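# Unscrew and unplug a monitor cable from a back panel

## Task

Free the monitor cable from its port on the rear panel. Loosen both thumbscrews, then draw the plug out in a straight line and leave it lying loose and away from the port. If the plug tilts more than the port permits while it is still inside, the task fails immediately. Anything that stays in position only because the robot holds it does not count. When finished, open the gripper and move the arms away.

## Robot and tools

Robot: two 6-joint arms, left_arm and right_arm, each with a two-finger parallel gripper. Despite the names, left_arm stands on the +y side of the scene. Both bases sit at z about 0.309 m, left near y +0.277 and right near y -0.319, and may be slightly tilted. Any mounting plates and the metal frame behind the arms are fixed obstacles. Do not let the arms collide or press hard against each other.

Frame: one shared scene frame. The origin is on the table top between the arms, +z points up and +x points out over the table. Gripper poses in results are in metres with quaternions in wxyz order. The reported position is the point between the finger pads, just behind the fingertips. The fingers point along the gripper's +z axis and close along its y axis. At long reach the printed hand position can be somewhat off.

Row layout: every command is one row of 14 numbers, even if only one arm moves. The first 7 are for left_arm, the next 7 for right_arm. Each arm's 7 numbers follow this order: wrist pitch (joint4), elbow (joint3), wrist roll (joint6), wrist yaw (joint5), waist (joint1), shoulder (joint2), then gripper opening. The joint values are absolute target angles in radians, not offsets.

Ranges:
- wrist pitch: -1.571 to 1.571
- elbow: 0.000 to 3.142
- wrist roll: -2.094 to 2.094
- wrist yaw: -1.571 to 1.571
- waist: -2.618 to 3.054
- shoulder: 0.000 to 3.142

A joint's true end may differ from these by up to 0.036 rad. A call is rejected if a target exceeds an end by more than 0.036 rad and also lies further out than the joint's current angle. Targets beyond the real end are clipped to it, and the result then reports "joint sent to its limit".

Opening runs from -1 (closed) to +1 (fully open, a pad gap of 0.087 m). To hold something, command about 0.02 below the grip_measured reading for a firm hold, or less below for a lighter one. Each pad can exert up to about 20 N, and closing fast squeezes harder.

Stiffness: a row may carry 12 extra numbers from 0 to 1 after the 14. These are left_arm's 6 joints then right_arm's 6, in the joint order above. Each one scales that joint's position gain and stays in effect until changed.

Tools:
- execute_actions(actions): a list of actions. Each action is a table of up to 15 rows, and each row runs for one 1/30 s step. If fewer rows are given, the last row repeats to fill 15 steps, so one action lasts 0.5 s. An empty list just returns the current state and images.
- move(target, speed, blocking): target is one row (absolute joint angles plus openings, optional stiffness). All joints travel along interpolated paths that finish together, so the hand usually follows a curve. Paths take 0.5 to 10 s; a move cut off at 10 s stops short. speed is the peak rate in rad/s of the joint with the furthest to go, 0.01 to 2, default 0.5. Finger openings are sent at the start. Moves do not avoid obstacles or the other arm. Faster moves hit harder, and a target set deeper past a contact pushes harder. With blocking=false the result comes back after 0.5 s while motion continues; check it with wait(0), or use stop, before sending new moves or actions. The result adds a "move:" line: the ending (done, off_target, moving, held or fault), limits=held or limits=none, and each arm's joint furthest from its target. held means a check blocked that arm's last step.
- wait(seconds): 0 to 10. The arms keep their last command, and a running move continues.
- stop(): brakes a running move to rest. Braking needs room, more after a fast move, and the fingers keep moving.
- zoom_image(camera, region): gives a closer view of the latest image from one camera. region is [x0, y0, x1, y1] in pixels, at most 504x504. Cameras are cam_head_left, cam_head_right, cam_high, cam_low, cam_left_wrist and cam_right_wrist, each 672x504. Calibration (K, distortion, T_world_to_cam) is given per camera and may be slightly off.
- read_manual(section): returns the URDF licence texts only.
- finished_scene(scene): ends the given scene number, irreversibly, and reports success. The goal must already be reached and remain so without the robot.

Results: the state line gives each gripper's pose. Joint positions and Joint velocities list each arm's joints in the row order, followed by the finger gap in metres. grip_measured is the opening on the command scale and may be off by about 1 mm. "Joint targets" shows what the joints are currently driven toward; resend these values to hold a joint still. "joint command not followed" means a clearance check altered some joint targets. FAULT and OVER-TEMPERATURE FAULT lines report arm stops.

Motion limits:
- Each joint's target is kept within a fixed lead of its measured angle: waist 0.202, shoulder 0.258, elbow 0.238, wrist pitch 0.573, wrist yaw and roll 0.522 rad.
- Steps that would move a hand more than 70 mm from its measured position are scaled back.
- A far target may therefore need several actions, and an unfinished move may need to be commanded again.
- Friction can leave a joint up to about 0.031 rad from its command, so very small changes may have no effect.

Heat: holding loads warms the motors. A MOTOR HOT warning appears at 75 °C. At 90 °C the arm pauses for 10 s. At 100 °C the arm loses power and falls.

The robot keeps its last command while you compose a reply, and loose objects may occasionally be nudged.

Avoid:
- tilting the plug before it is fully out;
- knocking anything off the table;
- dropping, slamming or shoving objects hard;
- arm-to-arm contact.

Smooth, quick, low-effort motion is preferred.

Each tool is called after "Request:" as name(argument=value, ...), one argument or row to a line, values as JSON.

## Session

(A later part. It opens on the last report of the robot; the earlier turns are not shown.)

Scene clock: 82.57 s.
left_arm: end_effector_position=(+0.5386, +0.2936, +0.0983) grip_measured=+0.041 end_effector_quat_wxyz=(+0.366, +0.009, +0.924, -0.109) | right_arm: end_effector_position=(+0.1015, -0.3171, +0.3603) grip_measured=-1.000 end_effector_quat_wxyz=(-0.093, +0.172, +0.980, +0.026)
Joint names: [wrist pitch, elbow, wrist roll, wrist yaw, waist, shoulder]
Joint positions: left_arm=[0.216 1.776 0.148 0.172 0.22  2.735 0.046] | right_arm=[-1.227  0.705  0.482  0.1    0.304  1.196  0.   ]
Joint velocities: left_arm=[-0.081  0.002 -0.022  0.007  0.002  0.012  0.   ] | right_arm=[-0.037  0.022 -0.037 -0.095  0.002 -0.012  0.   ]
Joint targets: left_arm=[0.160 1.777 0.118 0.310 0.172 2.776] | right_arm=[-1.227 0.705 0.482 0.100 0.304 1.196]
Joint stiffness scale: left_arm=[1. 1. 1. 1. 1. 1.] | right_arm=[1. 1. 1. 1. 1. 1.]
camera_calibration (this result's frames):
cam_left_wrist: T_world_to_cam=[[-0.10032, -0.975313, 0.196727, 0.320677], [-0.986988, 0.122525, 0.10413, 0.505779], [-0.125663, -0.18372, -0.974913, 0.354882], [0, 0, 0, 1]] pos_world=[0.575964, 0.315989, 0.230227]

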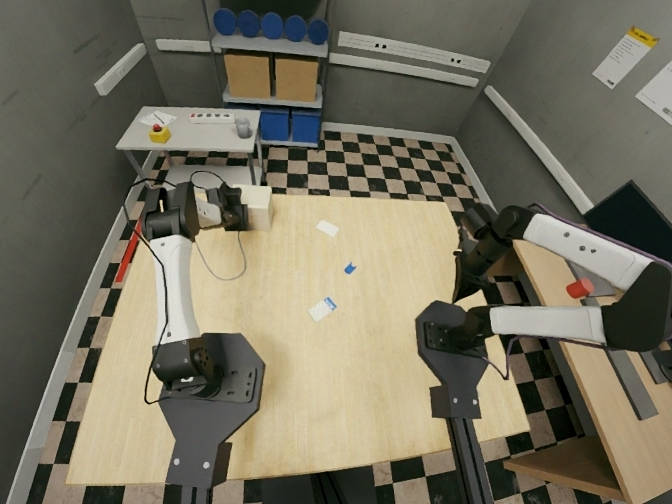

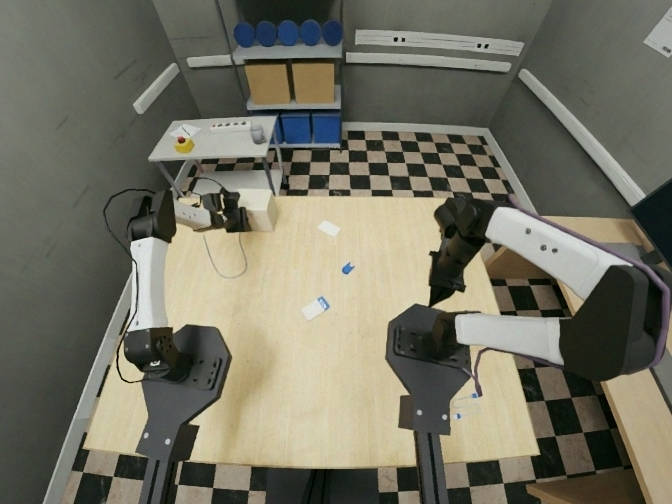

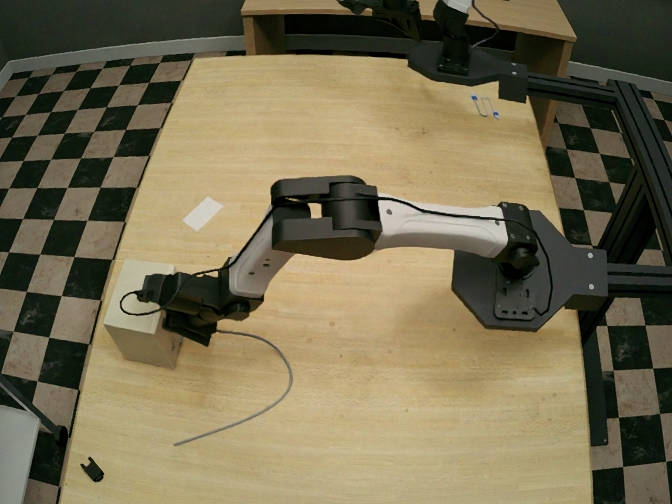

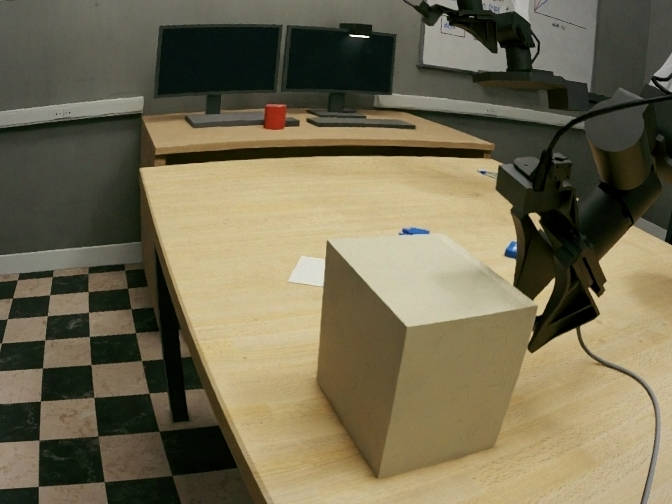

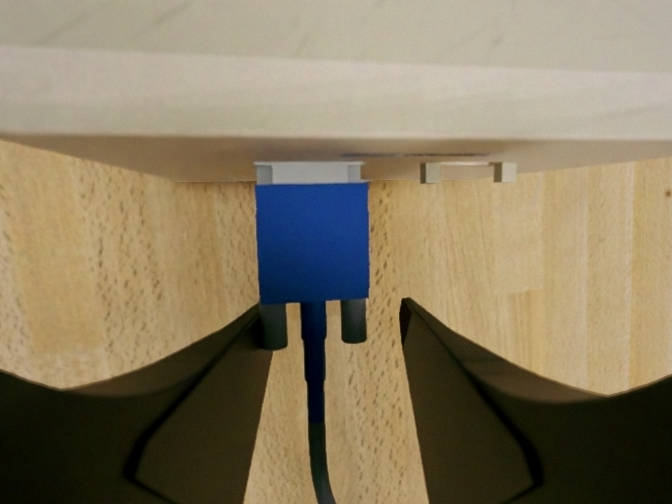

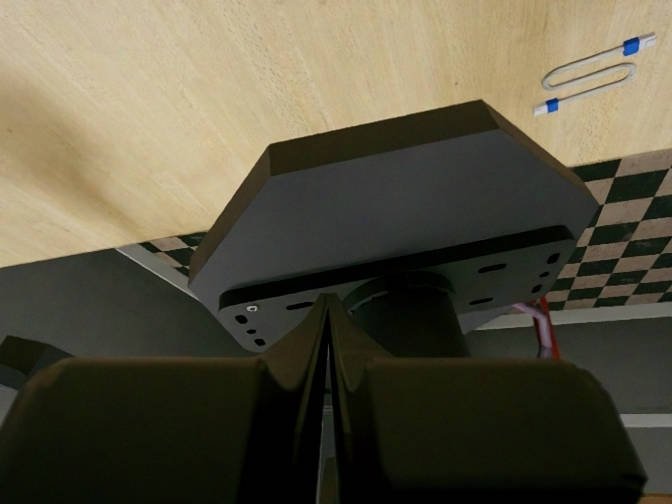

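Request:
zoom_image(
  camera="cam_left_wrist",
  region=[230, 150, 410, 370],
)

Region (230, 150, 410, 370) of cam_left_wrist's 672x504 image, scaled by 2.291, with more detail than that image has; it fills the left 412 columns of this view, and the rest is white.

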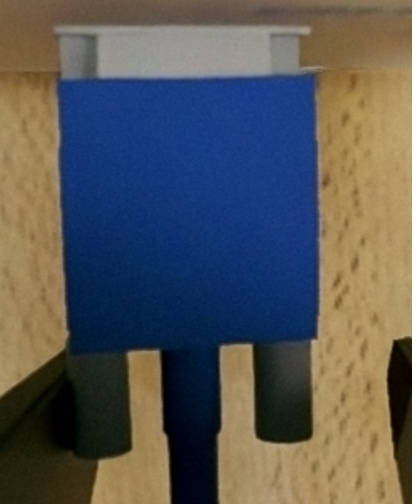

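Request:
execute_actions(
  actions=[
    [[0.16,1.787,0.118,0.31,0.172,2.792,0.04,-1.227,0.705,0.482,0.1,0.304,1.196,-1]],
    [[0.16,1.7975,0.118,0.31,0.172,2.808,0.04,-1.227,0.705,0.482,0.1,0.304,1.196,-1]],
    [[0.2,1.7975,0.15,0.16,0.218,2.775,0.3,-1.227,0.705,0.482,0.1,0.304,1.196,-1]],
    [[0.2,1.7975,0.15,0.16,0.218,2.775,0.3,-1.227,0.705,0.482,0.1,0.304,1.196,-1]],
  ],
)

Request:
zoom_image(
  camera="cam_left_wrist",
  region=[210, 130, 430, 400],
)

Scene clock: 85.20 s.
left_arm: end_effector_position=(+0.5373, +0.2925, +0.0878) grip_measured=+0.300 end_effector_quat_wxyz=(+0.361, +0.007, +0.926, -0.110) | right_arm: end_effector_position=(+0.1015, -0.3171, +0.3603) grip_measured=-1.000 end_effector_quat_wxyz=(-0.093, +0.172, +0.980, +0.026)
Joint names: [wrist pitch, elbow, wrist roll, wrist yaw, waist, shoulder]
Joint positions: left_arm=[0.215 1.798 0.145 0.172 0.222 2.766 0.057] | right_arm=[-1.227  0.705  0.482  0.1    0.304  1.196  0.   ]
Joint velocities: left_arm=[-0.007  0.002  0.007 -0.007 -0.012 -0.002 -0.001] | right_arm=[-0.081 -0.012  0.007 -0.022  0.007  0.027  0.   ]
Joint targets: left_arm=[0.200 1.797 0.150 0.160 0.218 2.775] | right_arm=[-1.227 0.705 0.482 0.100 0.304 1.196]
Joint stiffness scale: left_arm=[1. 1. 1. 1. 1. 1.] | right_arm=[1. 1. 1. 1. 1. 1.]
camera_calibration (this result's frames):
cam_left_wrist: T_world_to_cam=[[-0.0954397, -0.974925, 0.201028, 0.318425], [-0.986194, 0.12006, 0.114049, 0.505141], [-0.135325, -0.187368, -0.972924, 0.350367], [0, 0, 0, 1]] pos_world=[0.575971, 0.315441, 0.219257]

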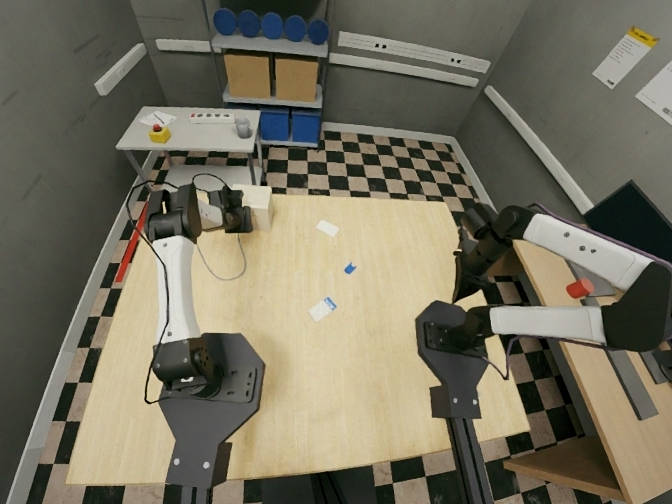

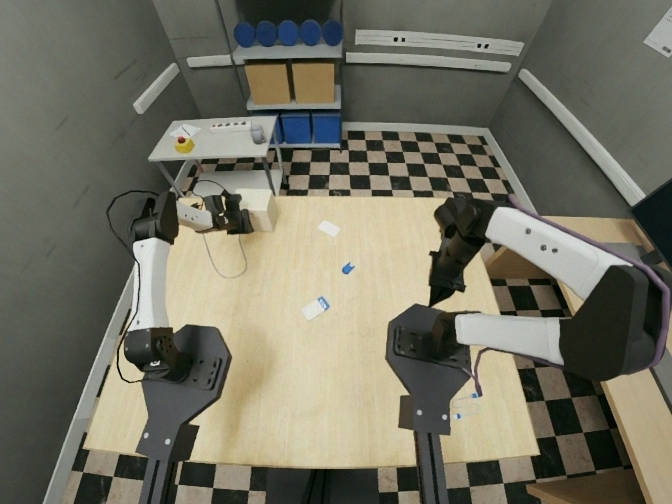

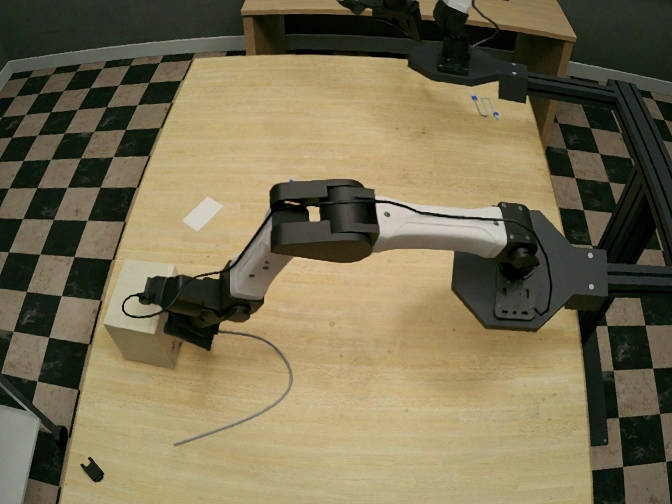

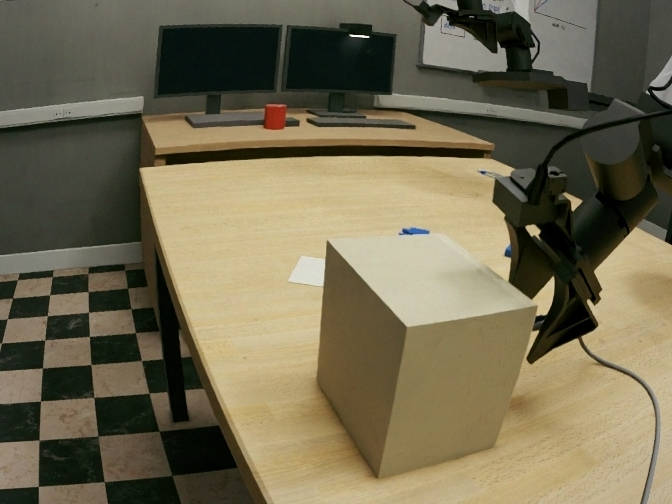

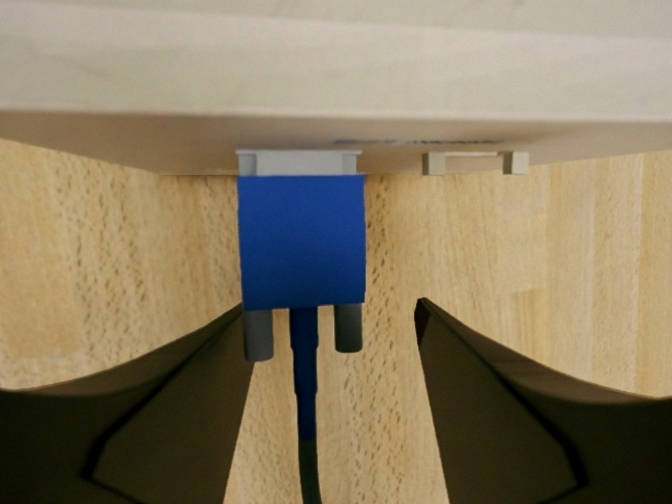

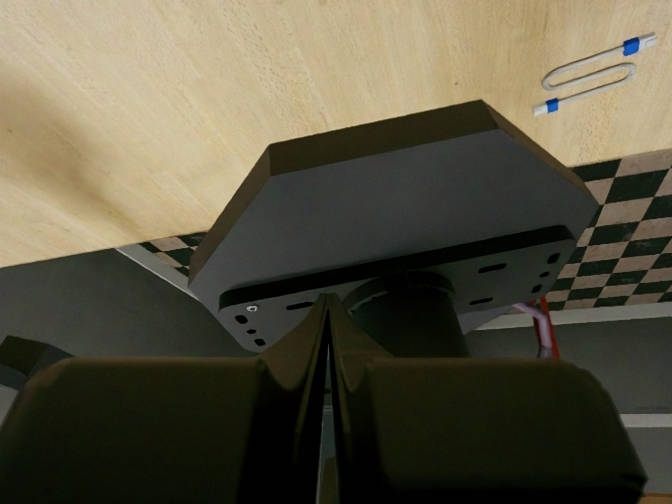

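Region (210, 130, 430, 400) of cam_left_wrist's 672x504 image, scaled by 1.867, with more detail than that image has; it fills the left 411 columns of this view, and the rest is white.

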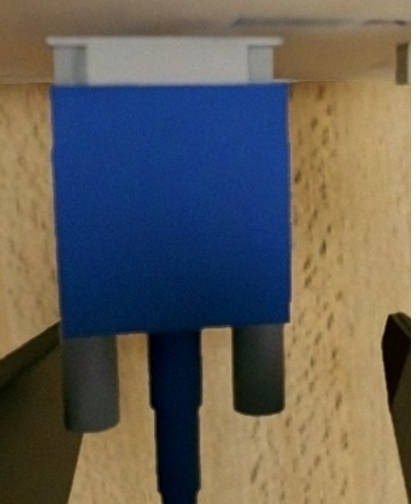

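Request:
move(
  target=[0.2,1.71,0.15,0.16,0.218,2.67,1,-1.227,0.705,0.482,0.1,0.304,1.196,-1],
  speed=0.15,
)

Request:
move(
  target=[0.013,2.04,-0.083,0.68,0.411,2.85,1,-1.227,0.705,0.482,0.1,0.304,1.196,-1],
  speed=0.35,
)

Scene clock: 87.23 s.
left_arm: end_effector_position=(+0.5385, +0.2975, +0.1163) grip_measured=+1.000 end_effector_quat_wxyz=(+0.371, +0.007, +0.922, -0.108) | right_arm: end_effector_position=(+0.1015, -0.3171, +0.3603) grip_measured=-1.000 end_effector_quat_wxyz=(-0.093, +0.172, +0.980, +0.026)
Joint names: [wrist pitch, elbow, wrist roll, wrist yaw, waist, shoulder]
Joint positions: left_arm=[0.215 1.731 0.145 0.172 0.222 2.677 0.087] | right_arm=[-1.227  0.705  0.482  0.1    0.304  1.196  0.   ]
Joint velocities: left_arm=[ 0.066 -0.002 -0.095  0.037  0.002 -0.012  0.   ] | right_arm=[-0.007 -0.012  0.051 -0.095  0.007 -0.007  0.   ]
Joint targets: left_arm=[0.200 1.710 0.150 0.160 0.218 2.670] | right_arm=[-1.227 0.705 0.482 0.100 0.304 1.196]
Joint stiffness scale: left_arm=[1. 1. 1. 1. 1. 1.] | right_arm=[1. 1. 1. 1. 1. 1.]
move: off_target (left_arm); limits=none; left_arm: farthest joint: the elbow, 0.021 radians from its target (0.088 radians at the start); right_arm: farthest joint: the waist, 0.000 radians from its target (0.000 radians at the start)
camera_calibration (this result's frames):
cam_left_wrist: T_world_to_cam=[[-0.0961402, -0.975832, 0.196236, 0.318876], [-0.988825, 0.116201, 0.0933922, 0.507386], [-0.113938, -0.185065, -0.976099, 0.367368], [0, 0, 0, 1]] pos_world=[0.57423, 0.320198, 0.248626]

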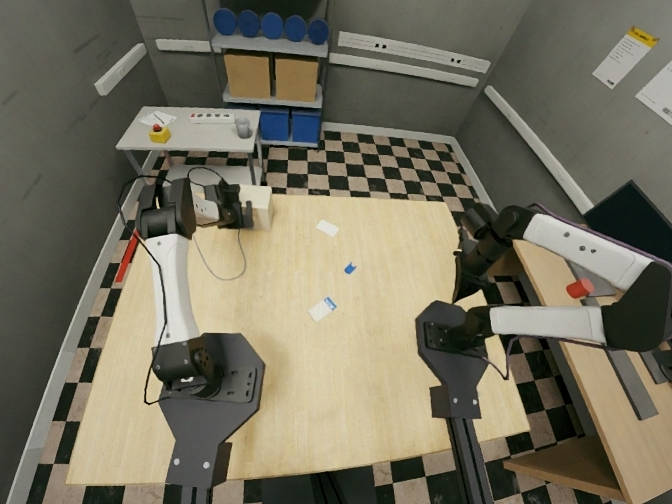

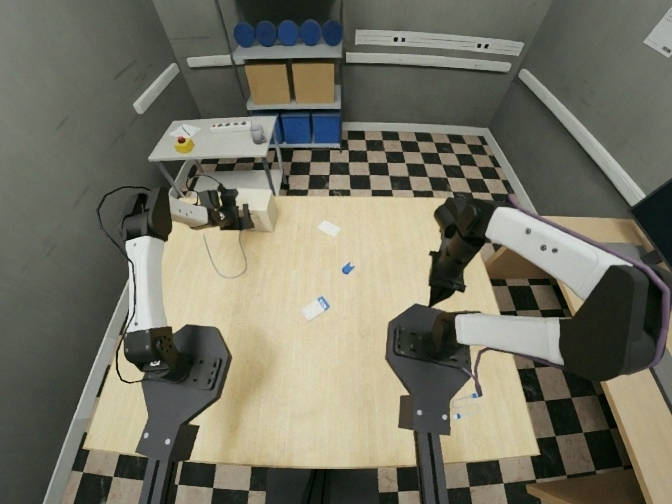

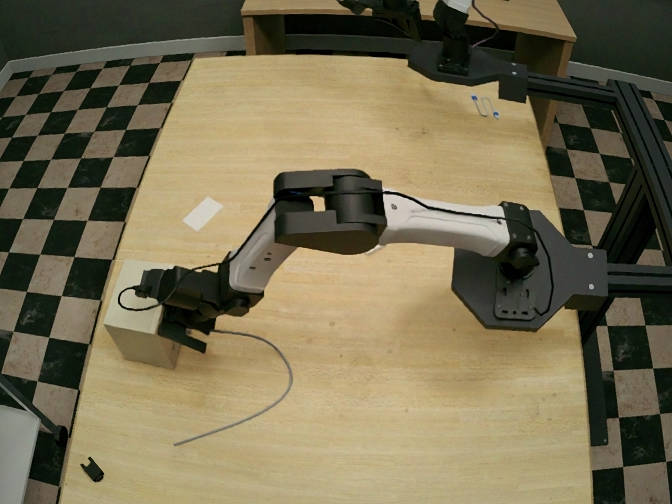

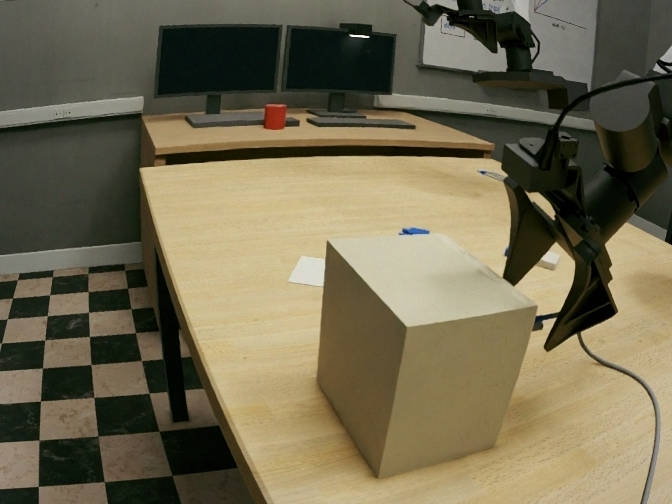

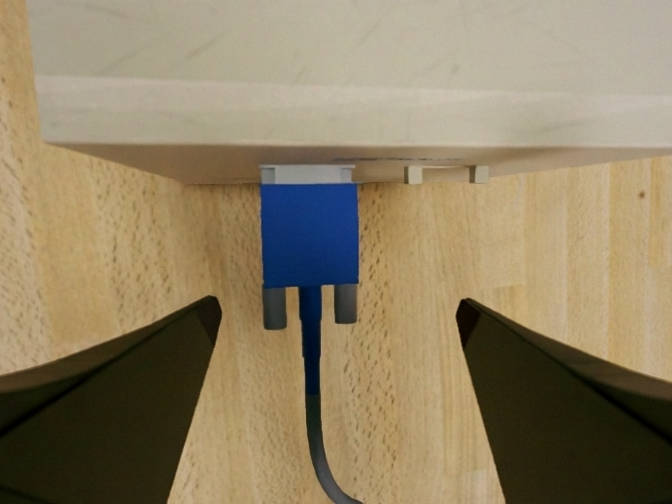

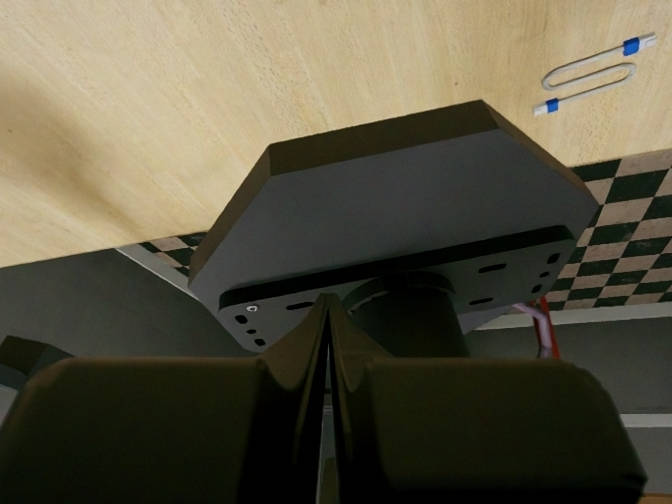

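Scene clock: 89.40 s.
left_arm: end_effector_position=(+0.5466, +0.3259, +0.1224) grip_measured=+1.000 end_effector_quat_wxyz=(+0.351, -0.088, +0.870, -0.335) | right_arm: end_effector_position=(+0.1015, -0.3171, +0.3603) grip_measured=-1.000 end_effector_quat_wxyz=(-0.093, +0.172, +0.980, +0.026)
Joint names: [wrist pitch, elbow, wrist roll, wrist yaw, waist, shoulder]
Joint positions: left_arm=[ 0.031  2.025 -0.076  0.67   0.406  2.829  0.087] | right_arm=[-1.227  0.705  0.482  0.1    0.304  1.196  0.   ]
Joint velocities: left_arm=[-0.125  0.012 -0.051  0.007 -0.007 -0.007  0.   ] | right_arm=[-0.037 -0.012  0.022 -0.037  0.007 -0.012  0.   ]
Joint targets: left_arm=[0.013 2.040 -0.083 0.680 0.411 2.850] | right_arm=[-1.227 0.705 0.482 0.100 0.304 1.196]
Joint stiffness scale: left_arm=[1. 1. 1. 1. 1. 1.] | right_arm=[1. 1. 1. 1. 1. 1.]
move: off_target (left_arm); limits=none; left_arm: farthest joint: the shoulder, 0.021 radians from its target (0.173 radians at the start); right_arm: farthest joint: the waist, 0.000 radians from its target (0.000 radians at the start)
camera_calibration (this result's frames):
cam_left_wrist: T_world_to_cam=[[-0.0849584, -0.758269, 0.646382, 0.214015], [-0.987577, 0.150148, 0.0463345, 0.505623], [-0.132187, -0.634416, -0.761605, 0.509682], [0, 0, 0, 1]] pos_world=[0.584898, 0.409713, 0.226413]

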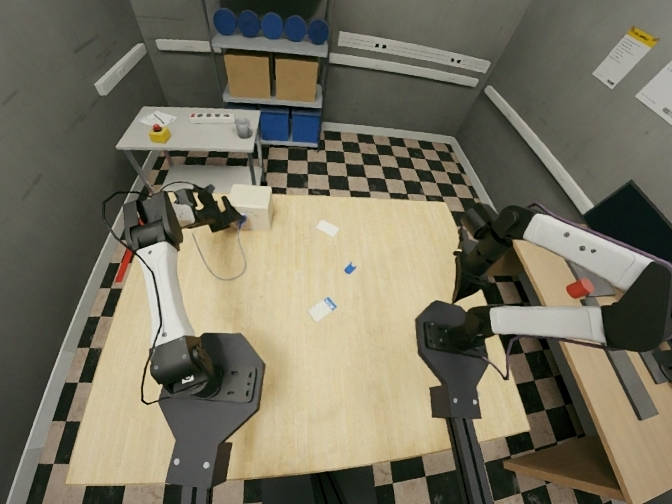

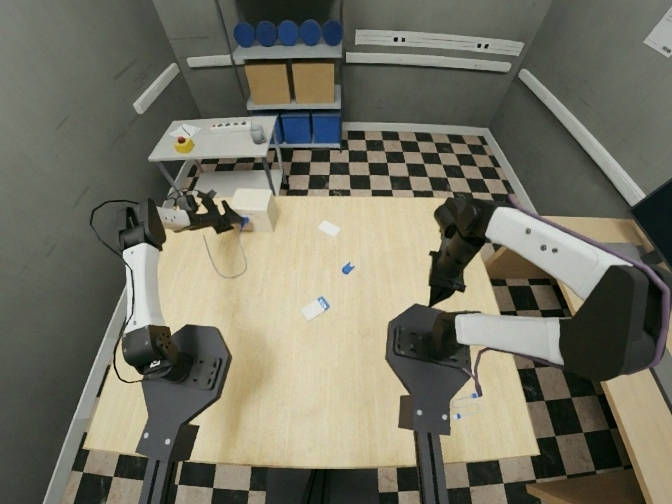

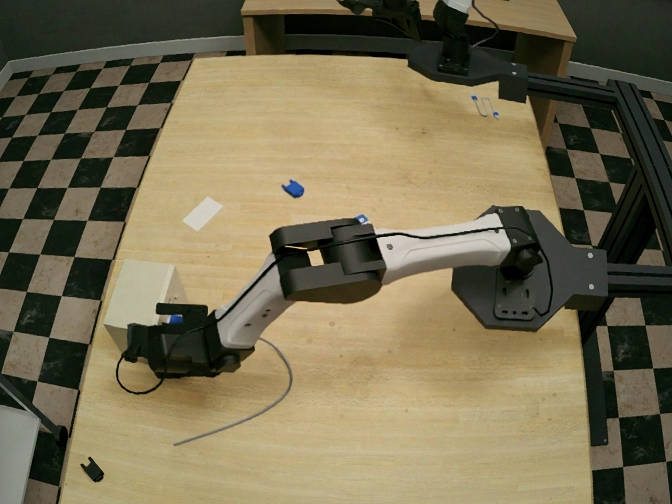

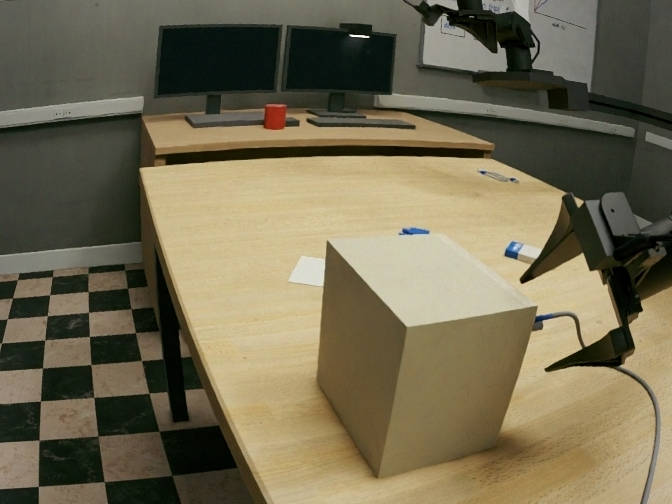

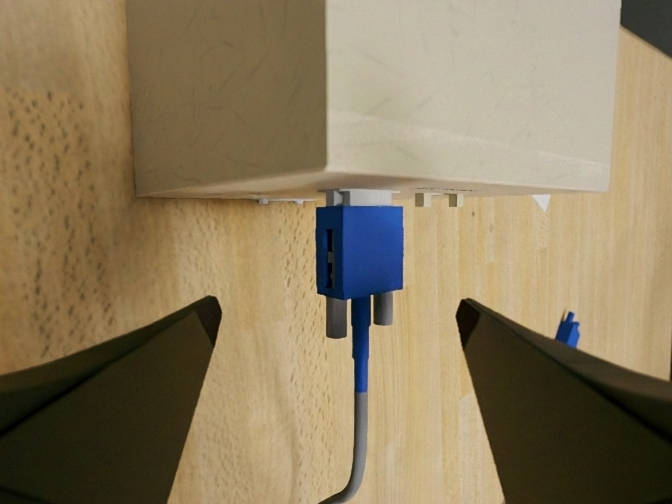

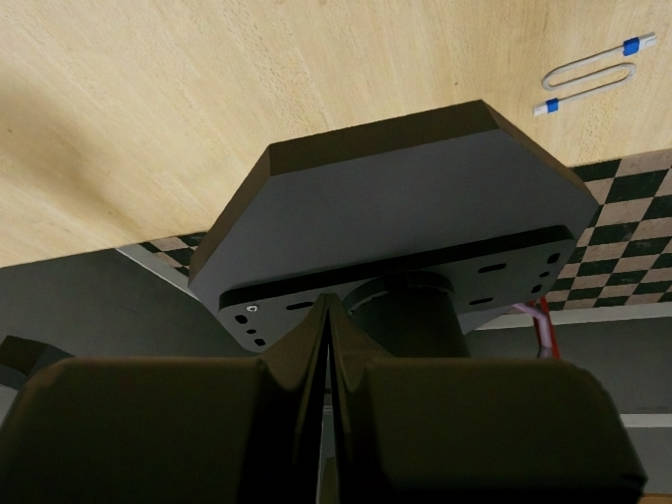

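Request:
zoom_image(
  camera="cam_left_wrist",
  region=[300, 180, 420, 345],
)

Region (300, 180, 420, 345) of cam_left_wrist's 672x504 image, scaled by 3.055, with more detail than that image has; it fills the left 367 columns of this view, and the rest is white.

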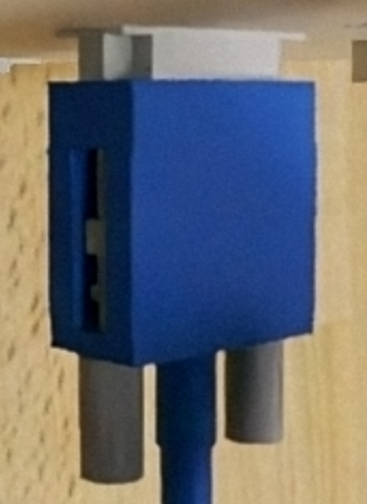

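Request:
move(
  target=[0.212,1.714,0.156,0.148,0.212,2.672,1,-1.227,0.705,0.482,0.1,0.304,1.196,-1],
  speed=0.35,
)

Request:
execute_actions(
  actions=[
    [[0.2,1.733,0.15,0.16,0.218,2.68,0.2,-1.227,0.705,0.482,0.1,0.304,1.196,-1]],
    [[0.18,1.74,0.13,0.24,0.19,2.70,0.04,-1.227,0.705,0.482,0.1,0.304,1.196,-1]],
    [[0.165,1.745,0.118,0.31,0.172,2.728,0.04,-1.227,0.705,0.482,0.1,0.304,1.196,-1]],
    [[0.16,1.76,0.118,0.31,0.172,2.75,0.04,-1.227,0.705,0.482,0.1,0.304,1.196,-1]],
    [[0.16,1.773,0.118,0.31,0.172,2.77,0.04,-1.227,0.705,0.482,0.1,0.304,1.196,-1]],
    [[0.16,1.786,0.118,0.31,0.172,2.79,0.04,-1.227,0.705,0.482,0.1,0.304,1.196,-1]],
    [[0.16,1.799,0.118,0.31,0.172,2.81,0.04,-1.227,0.705,0.482,0.1,0.304,1.196,-1]],
  ],
)

Scene clock: 92.67 s.
left_arm: end_effector_position=(+0.5368, +0.2954, +0.1140) grip_measured=+1.000 end_effector_quat_wxyz=(+0.366, +0.010, +0.925, -0.104) | right_arm: end_effector_position=(+0.1015, -0.3171, +0.3603) grip_measured=-1.000 end_effector_quat_wxyz=(-0.093, +0.172, +0.980, +0.026)
Joint names: [wrist pitch, elbow, wrist roll, wrist yaw, waist, shoulder]
Joint positions: left_arm=[0.206 1.734 0.15  0.16  0.216 2.681 0.087] | right_arm=[-1.227  0.705  0.482  0.1    0.304  1.196  0.   ]
Joint velocities: left_arm=[ 0.007  0.012 -0.022  0.007 -0.002 -0.007  0.   ] | right_arm=[-0.037  0.012  0.051  0.007 -0.002 -0.002  0.   ]
Joint targets: left_arm=[0.212 1.714 0.156 0.148 0.212 2.672] | right_arm=[-1.227 0.705 0.482 0.100 0.304 1.196]
Joint stiffness scale: left_arm=[1. 1. 1. 1. 1. 1.] | right_arm=[1. 1. 1. 1. 1. 1.]
move: done; limits=none; left_arm: farthest joint: the elbow, 0.020 radians from its target (0.311 radians at the start); right_arm: farthest joint: the waist, 0.000 radians from its target (0.000 radians at the start)
camera_calibration (this result's frames):
cam_left_wrist: T_world_to_cam=[[-0.0984116, -0.977404, 0.187076, 0.319843], [-0.987308, 0.119443, 0.104674, 0.503146], [-0.124653, -0.1744, -0.976753, 0.367176], [0, 0, 0, 1]] pos_world=[0.574006, 0.316554, 0.246139]

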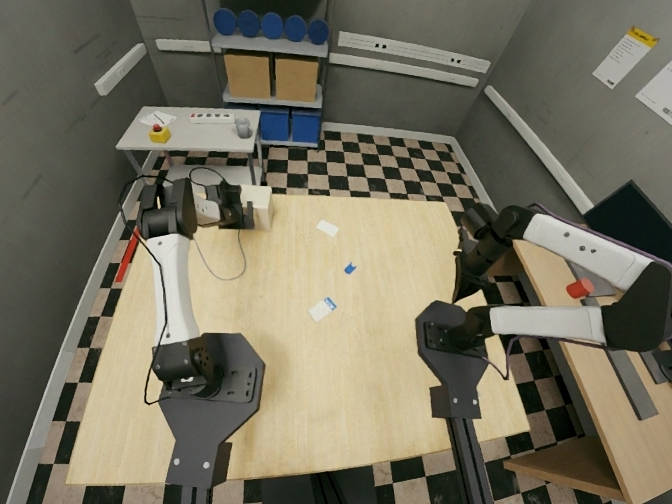

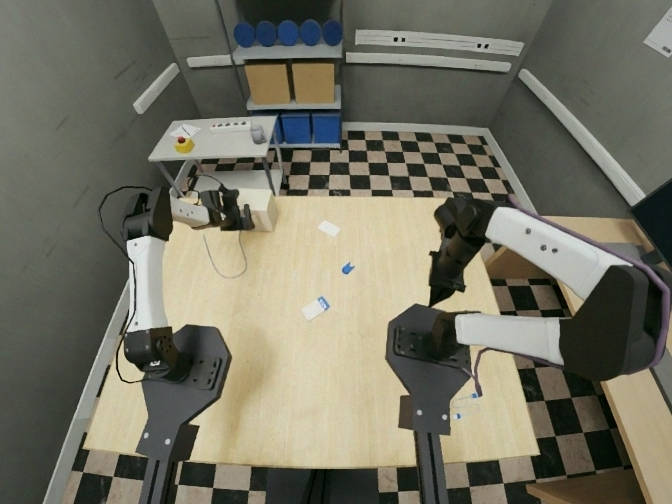

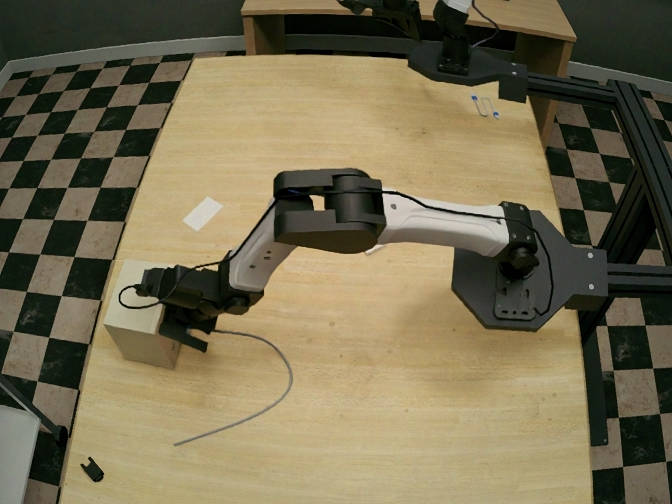

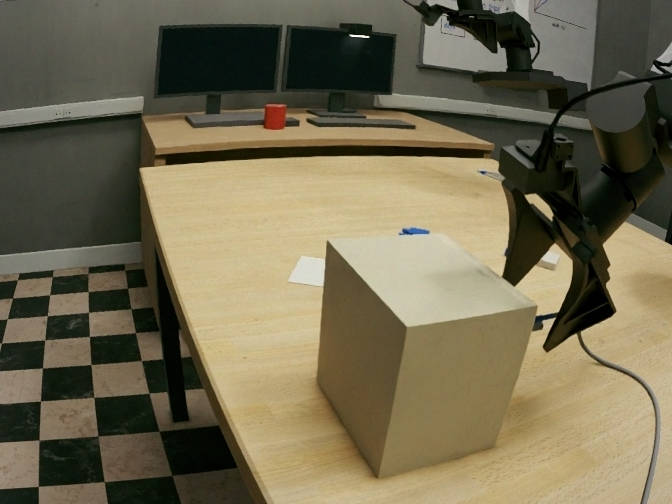

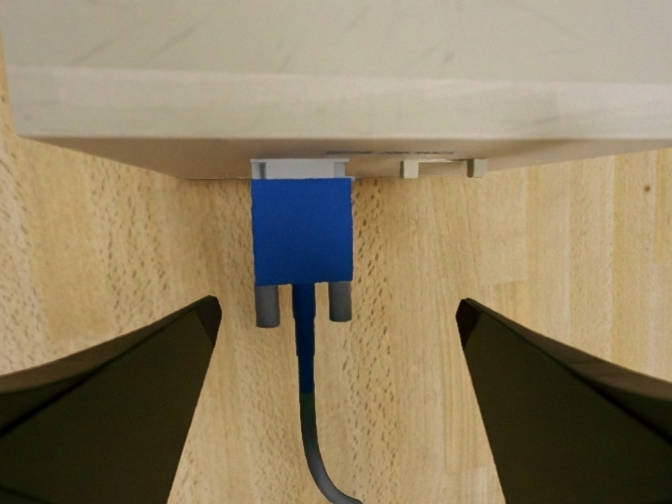

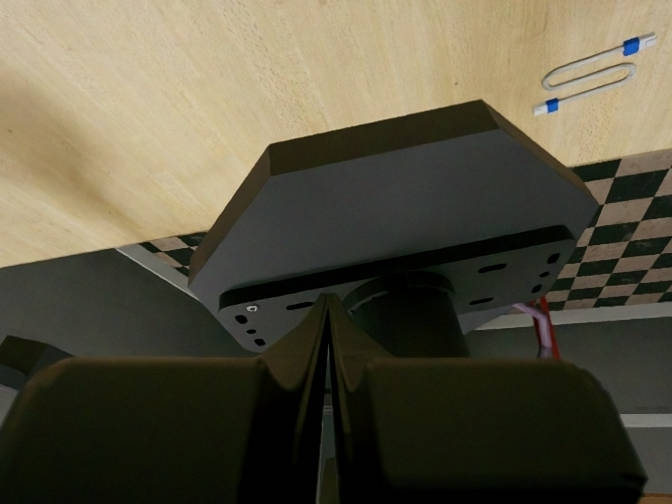

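Scene clock: 96.17 s.
left_arm: end_effector_position=(+0.5392, +0.2902, +0.0871) grip_measured=+0.041 end_effector_quat_wxyz=(+0.366, +0.008, +0.924, -0.111) | right_arm: end_effector_position=(+0.1015, -0.3171, +0.3603) grip_measured=-1.000 end_effector_quat_wxyz=(-0.093, +0.172, +0.980, +0.026)
Joint names: [wrist pitch, elbow, wrist roll, wrist yaw, waist, shoulder]
Joint positions: left_arm=[0.229 1.801 0.144 0.176 0.219 2.773 0.046] | right_arm=[-1.227  0.705  0.482  0.1    0.304  1.196  0.   ]
Joint velocities: left_arm=[-0.007 -0.012 -0.037  0.022 -0.012 -0.012  0.   ] | right_arm=[ 0.007 -0.007  0.051  0.037 -0.012 -0.017  0.   ]
Joint targets: left_arm=[0.160 1.799 0.118 0.310 0.172 2.810] | right_arm=[-1.227 0.705 0.482 0.100 0.304 1.196]
Joint stiffness scale: left_arm=[1. 1. 1. 1. 1. 1.] | right_arm=[1. 1. 1. 1. 1. 1.]
camera_calibration (this result's frames):
cam_left_wrist: T_world_to_cam=[[-0.100924, -0.974104, 0.202326, 0.31912], [-0.986926, 0.12371, 0.103312, 0.507641], [-0.125667, -0.189254, -0.973854, 0.344905], [0, 0, 0, 1]] pos_world=[0.576553, 0.31333, 0.218876]

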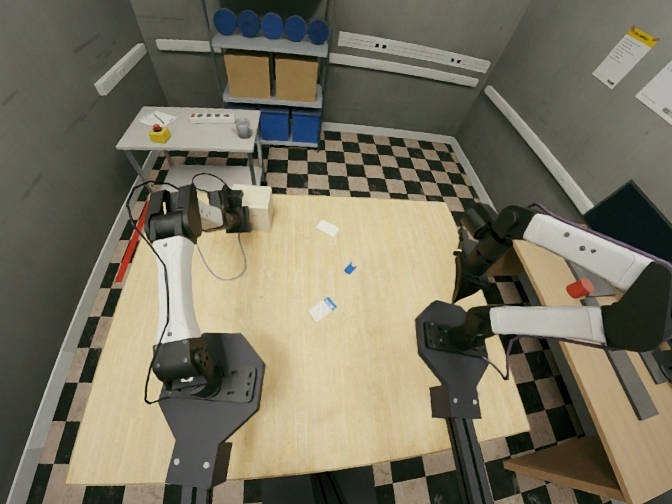

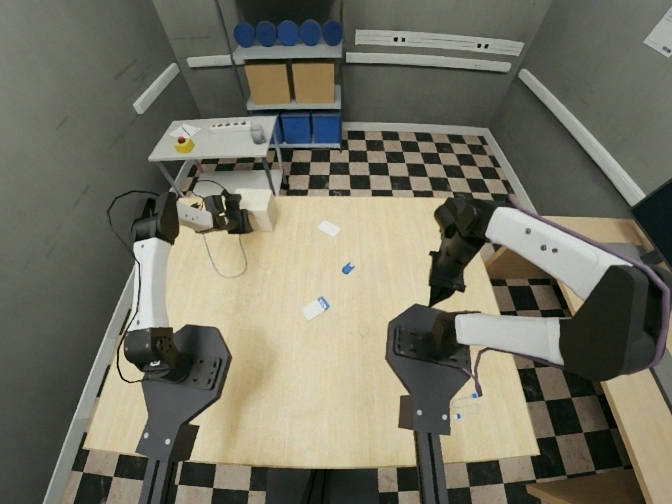

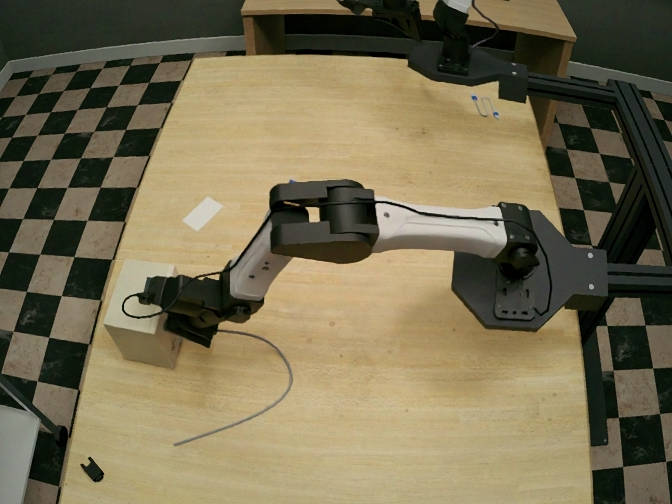

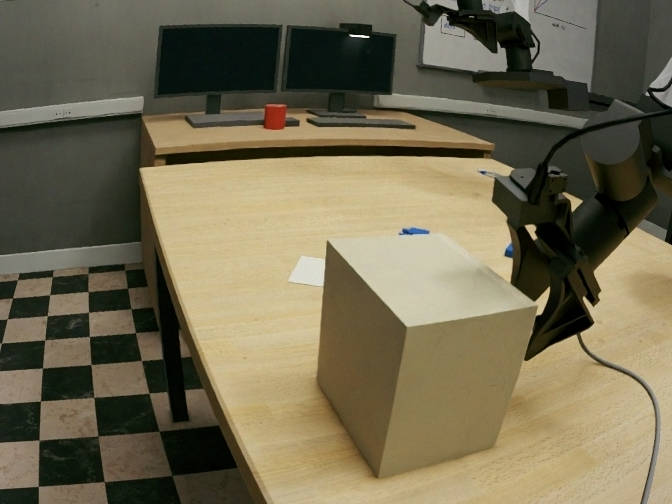

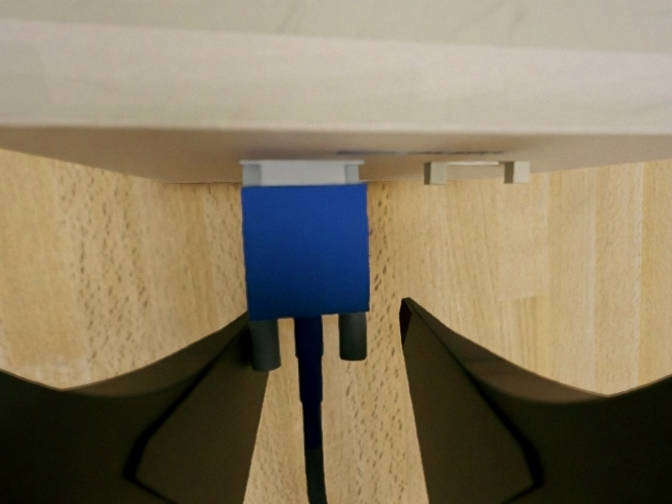

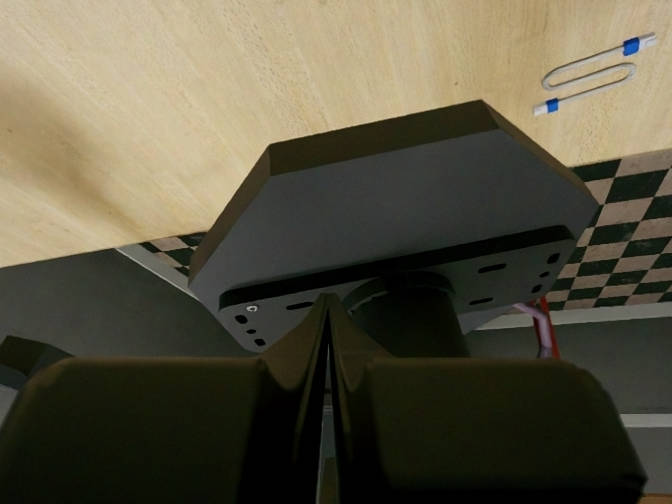

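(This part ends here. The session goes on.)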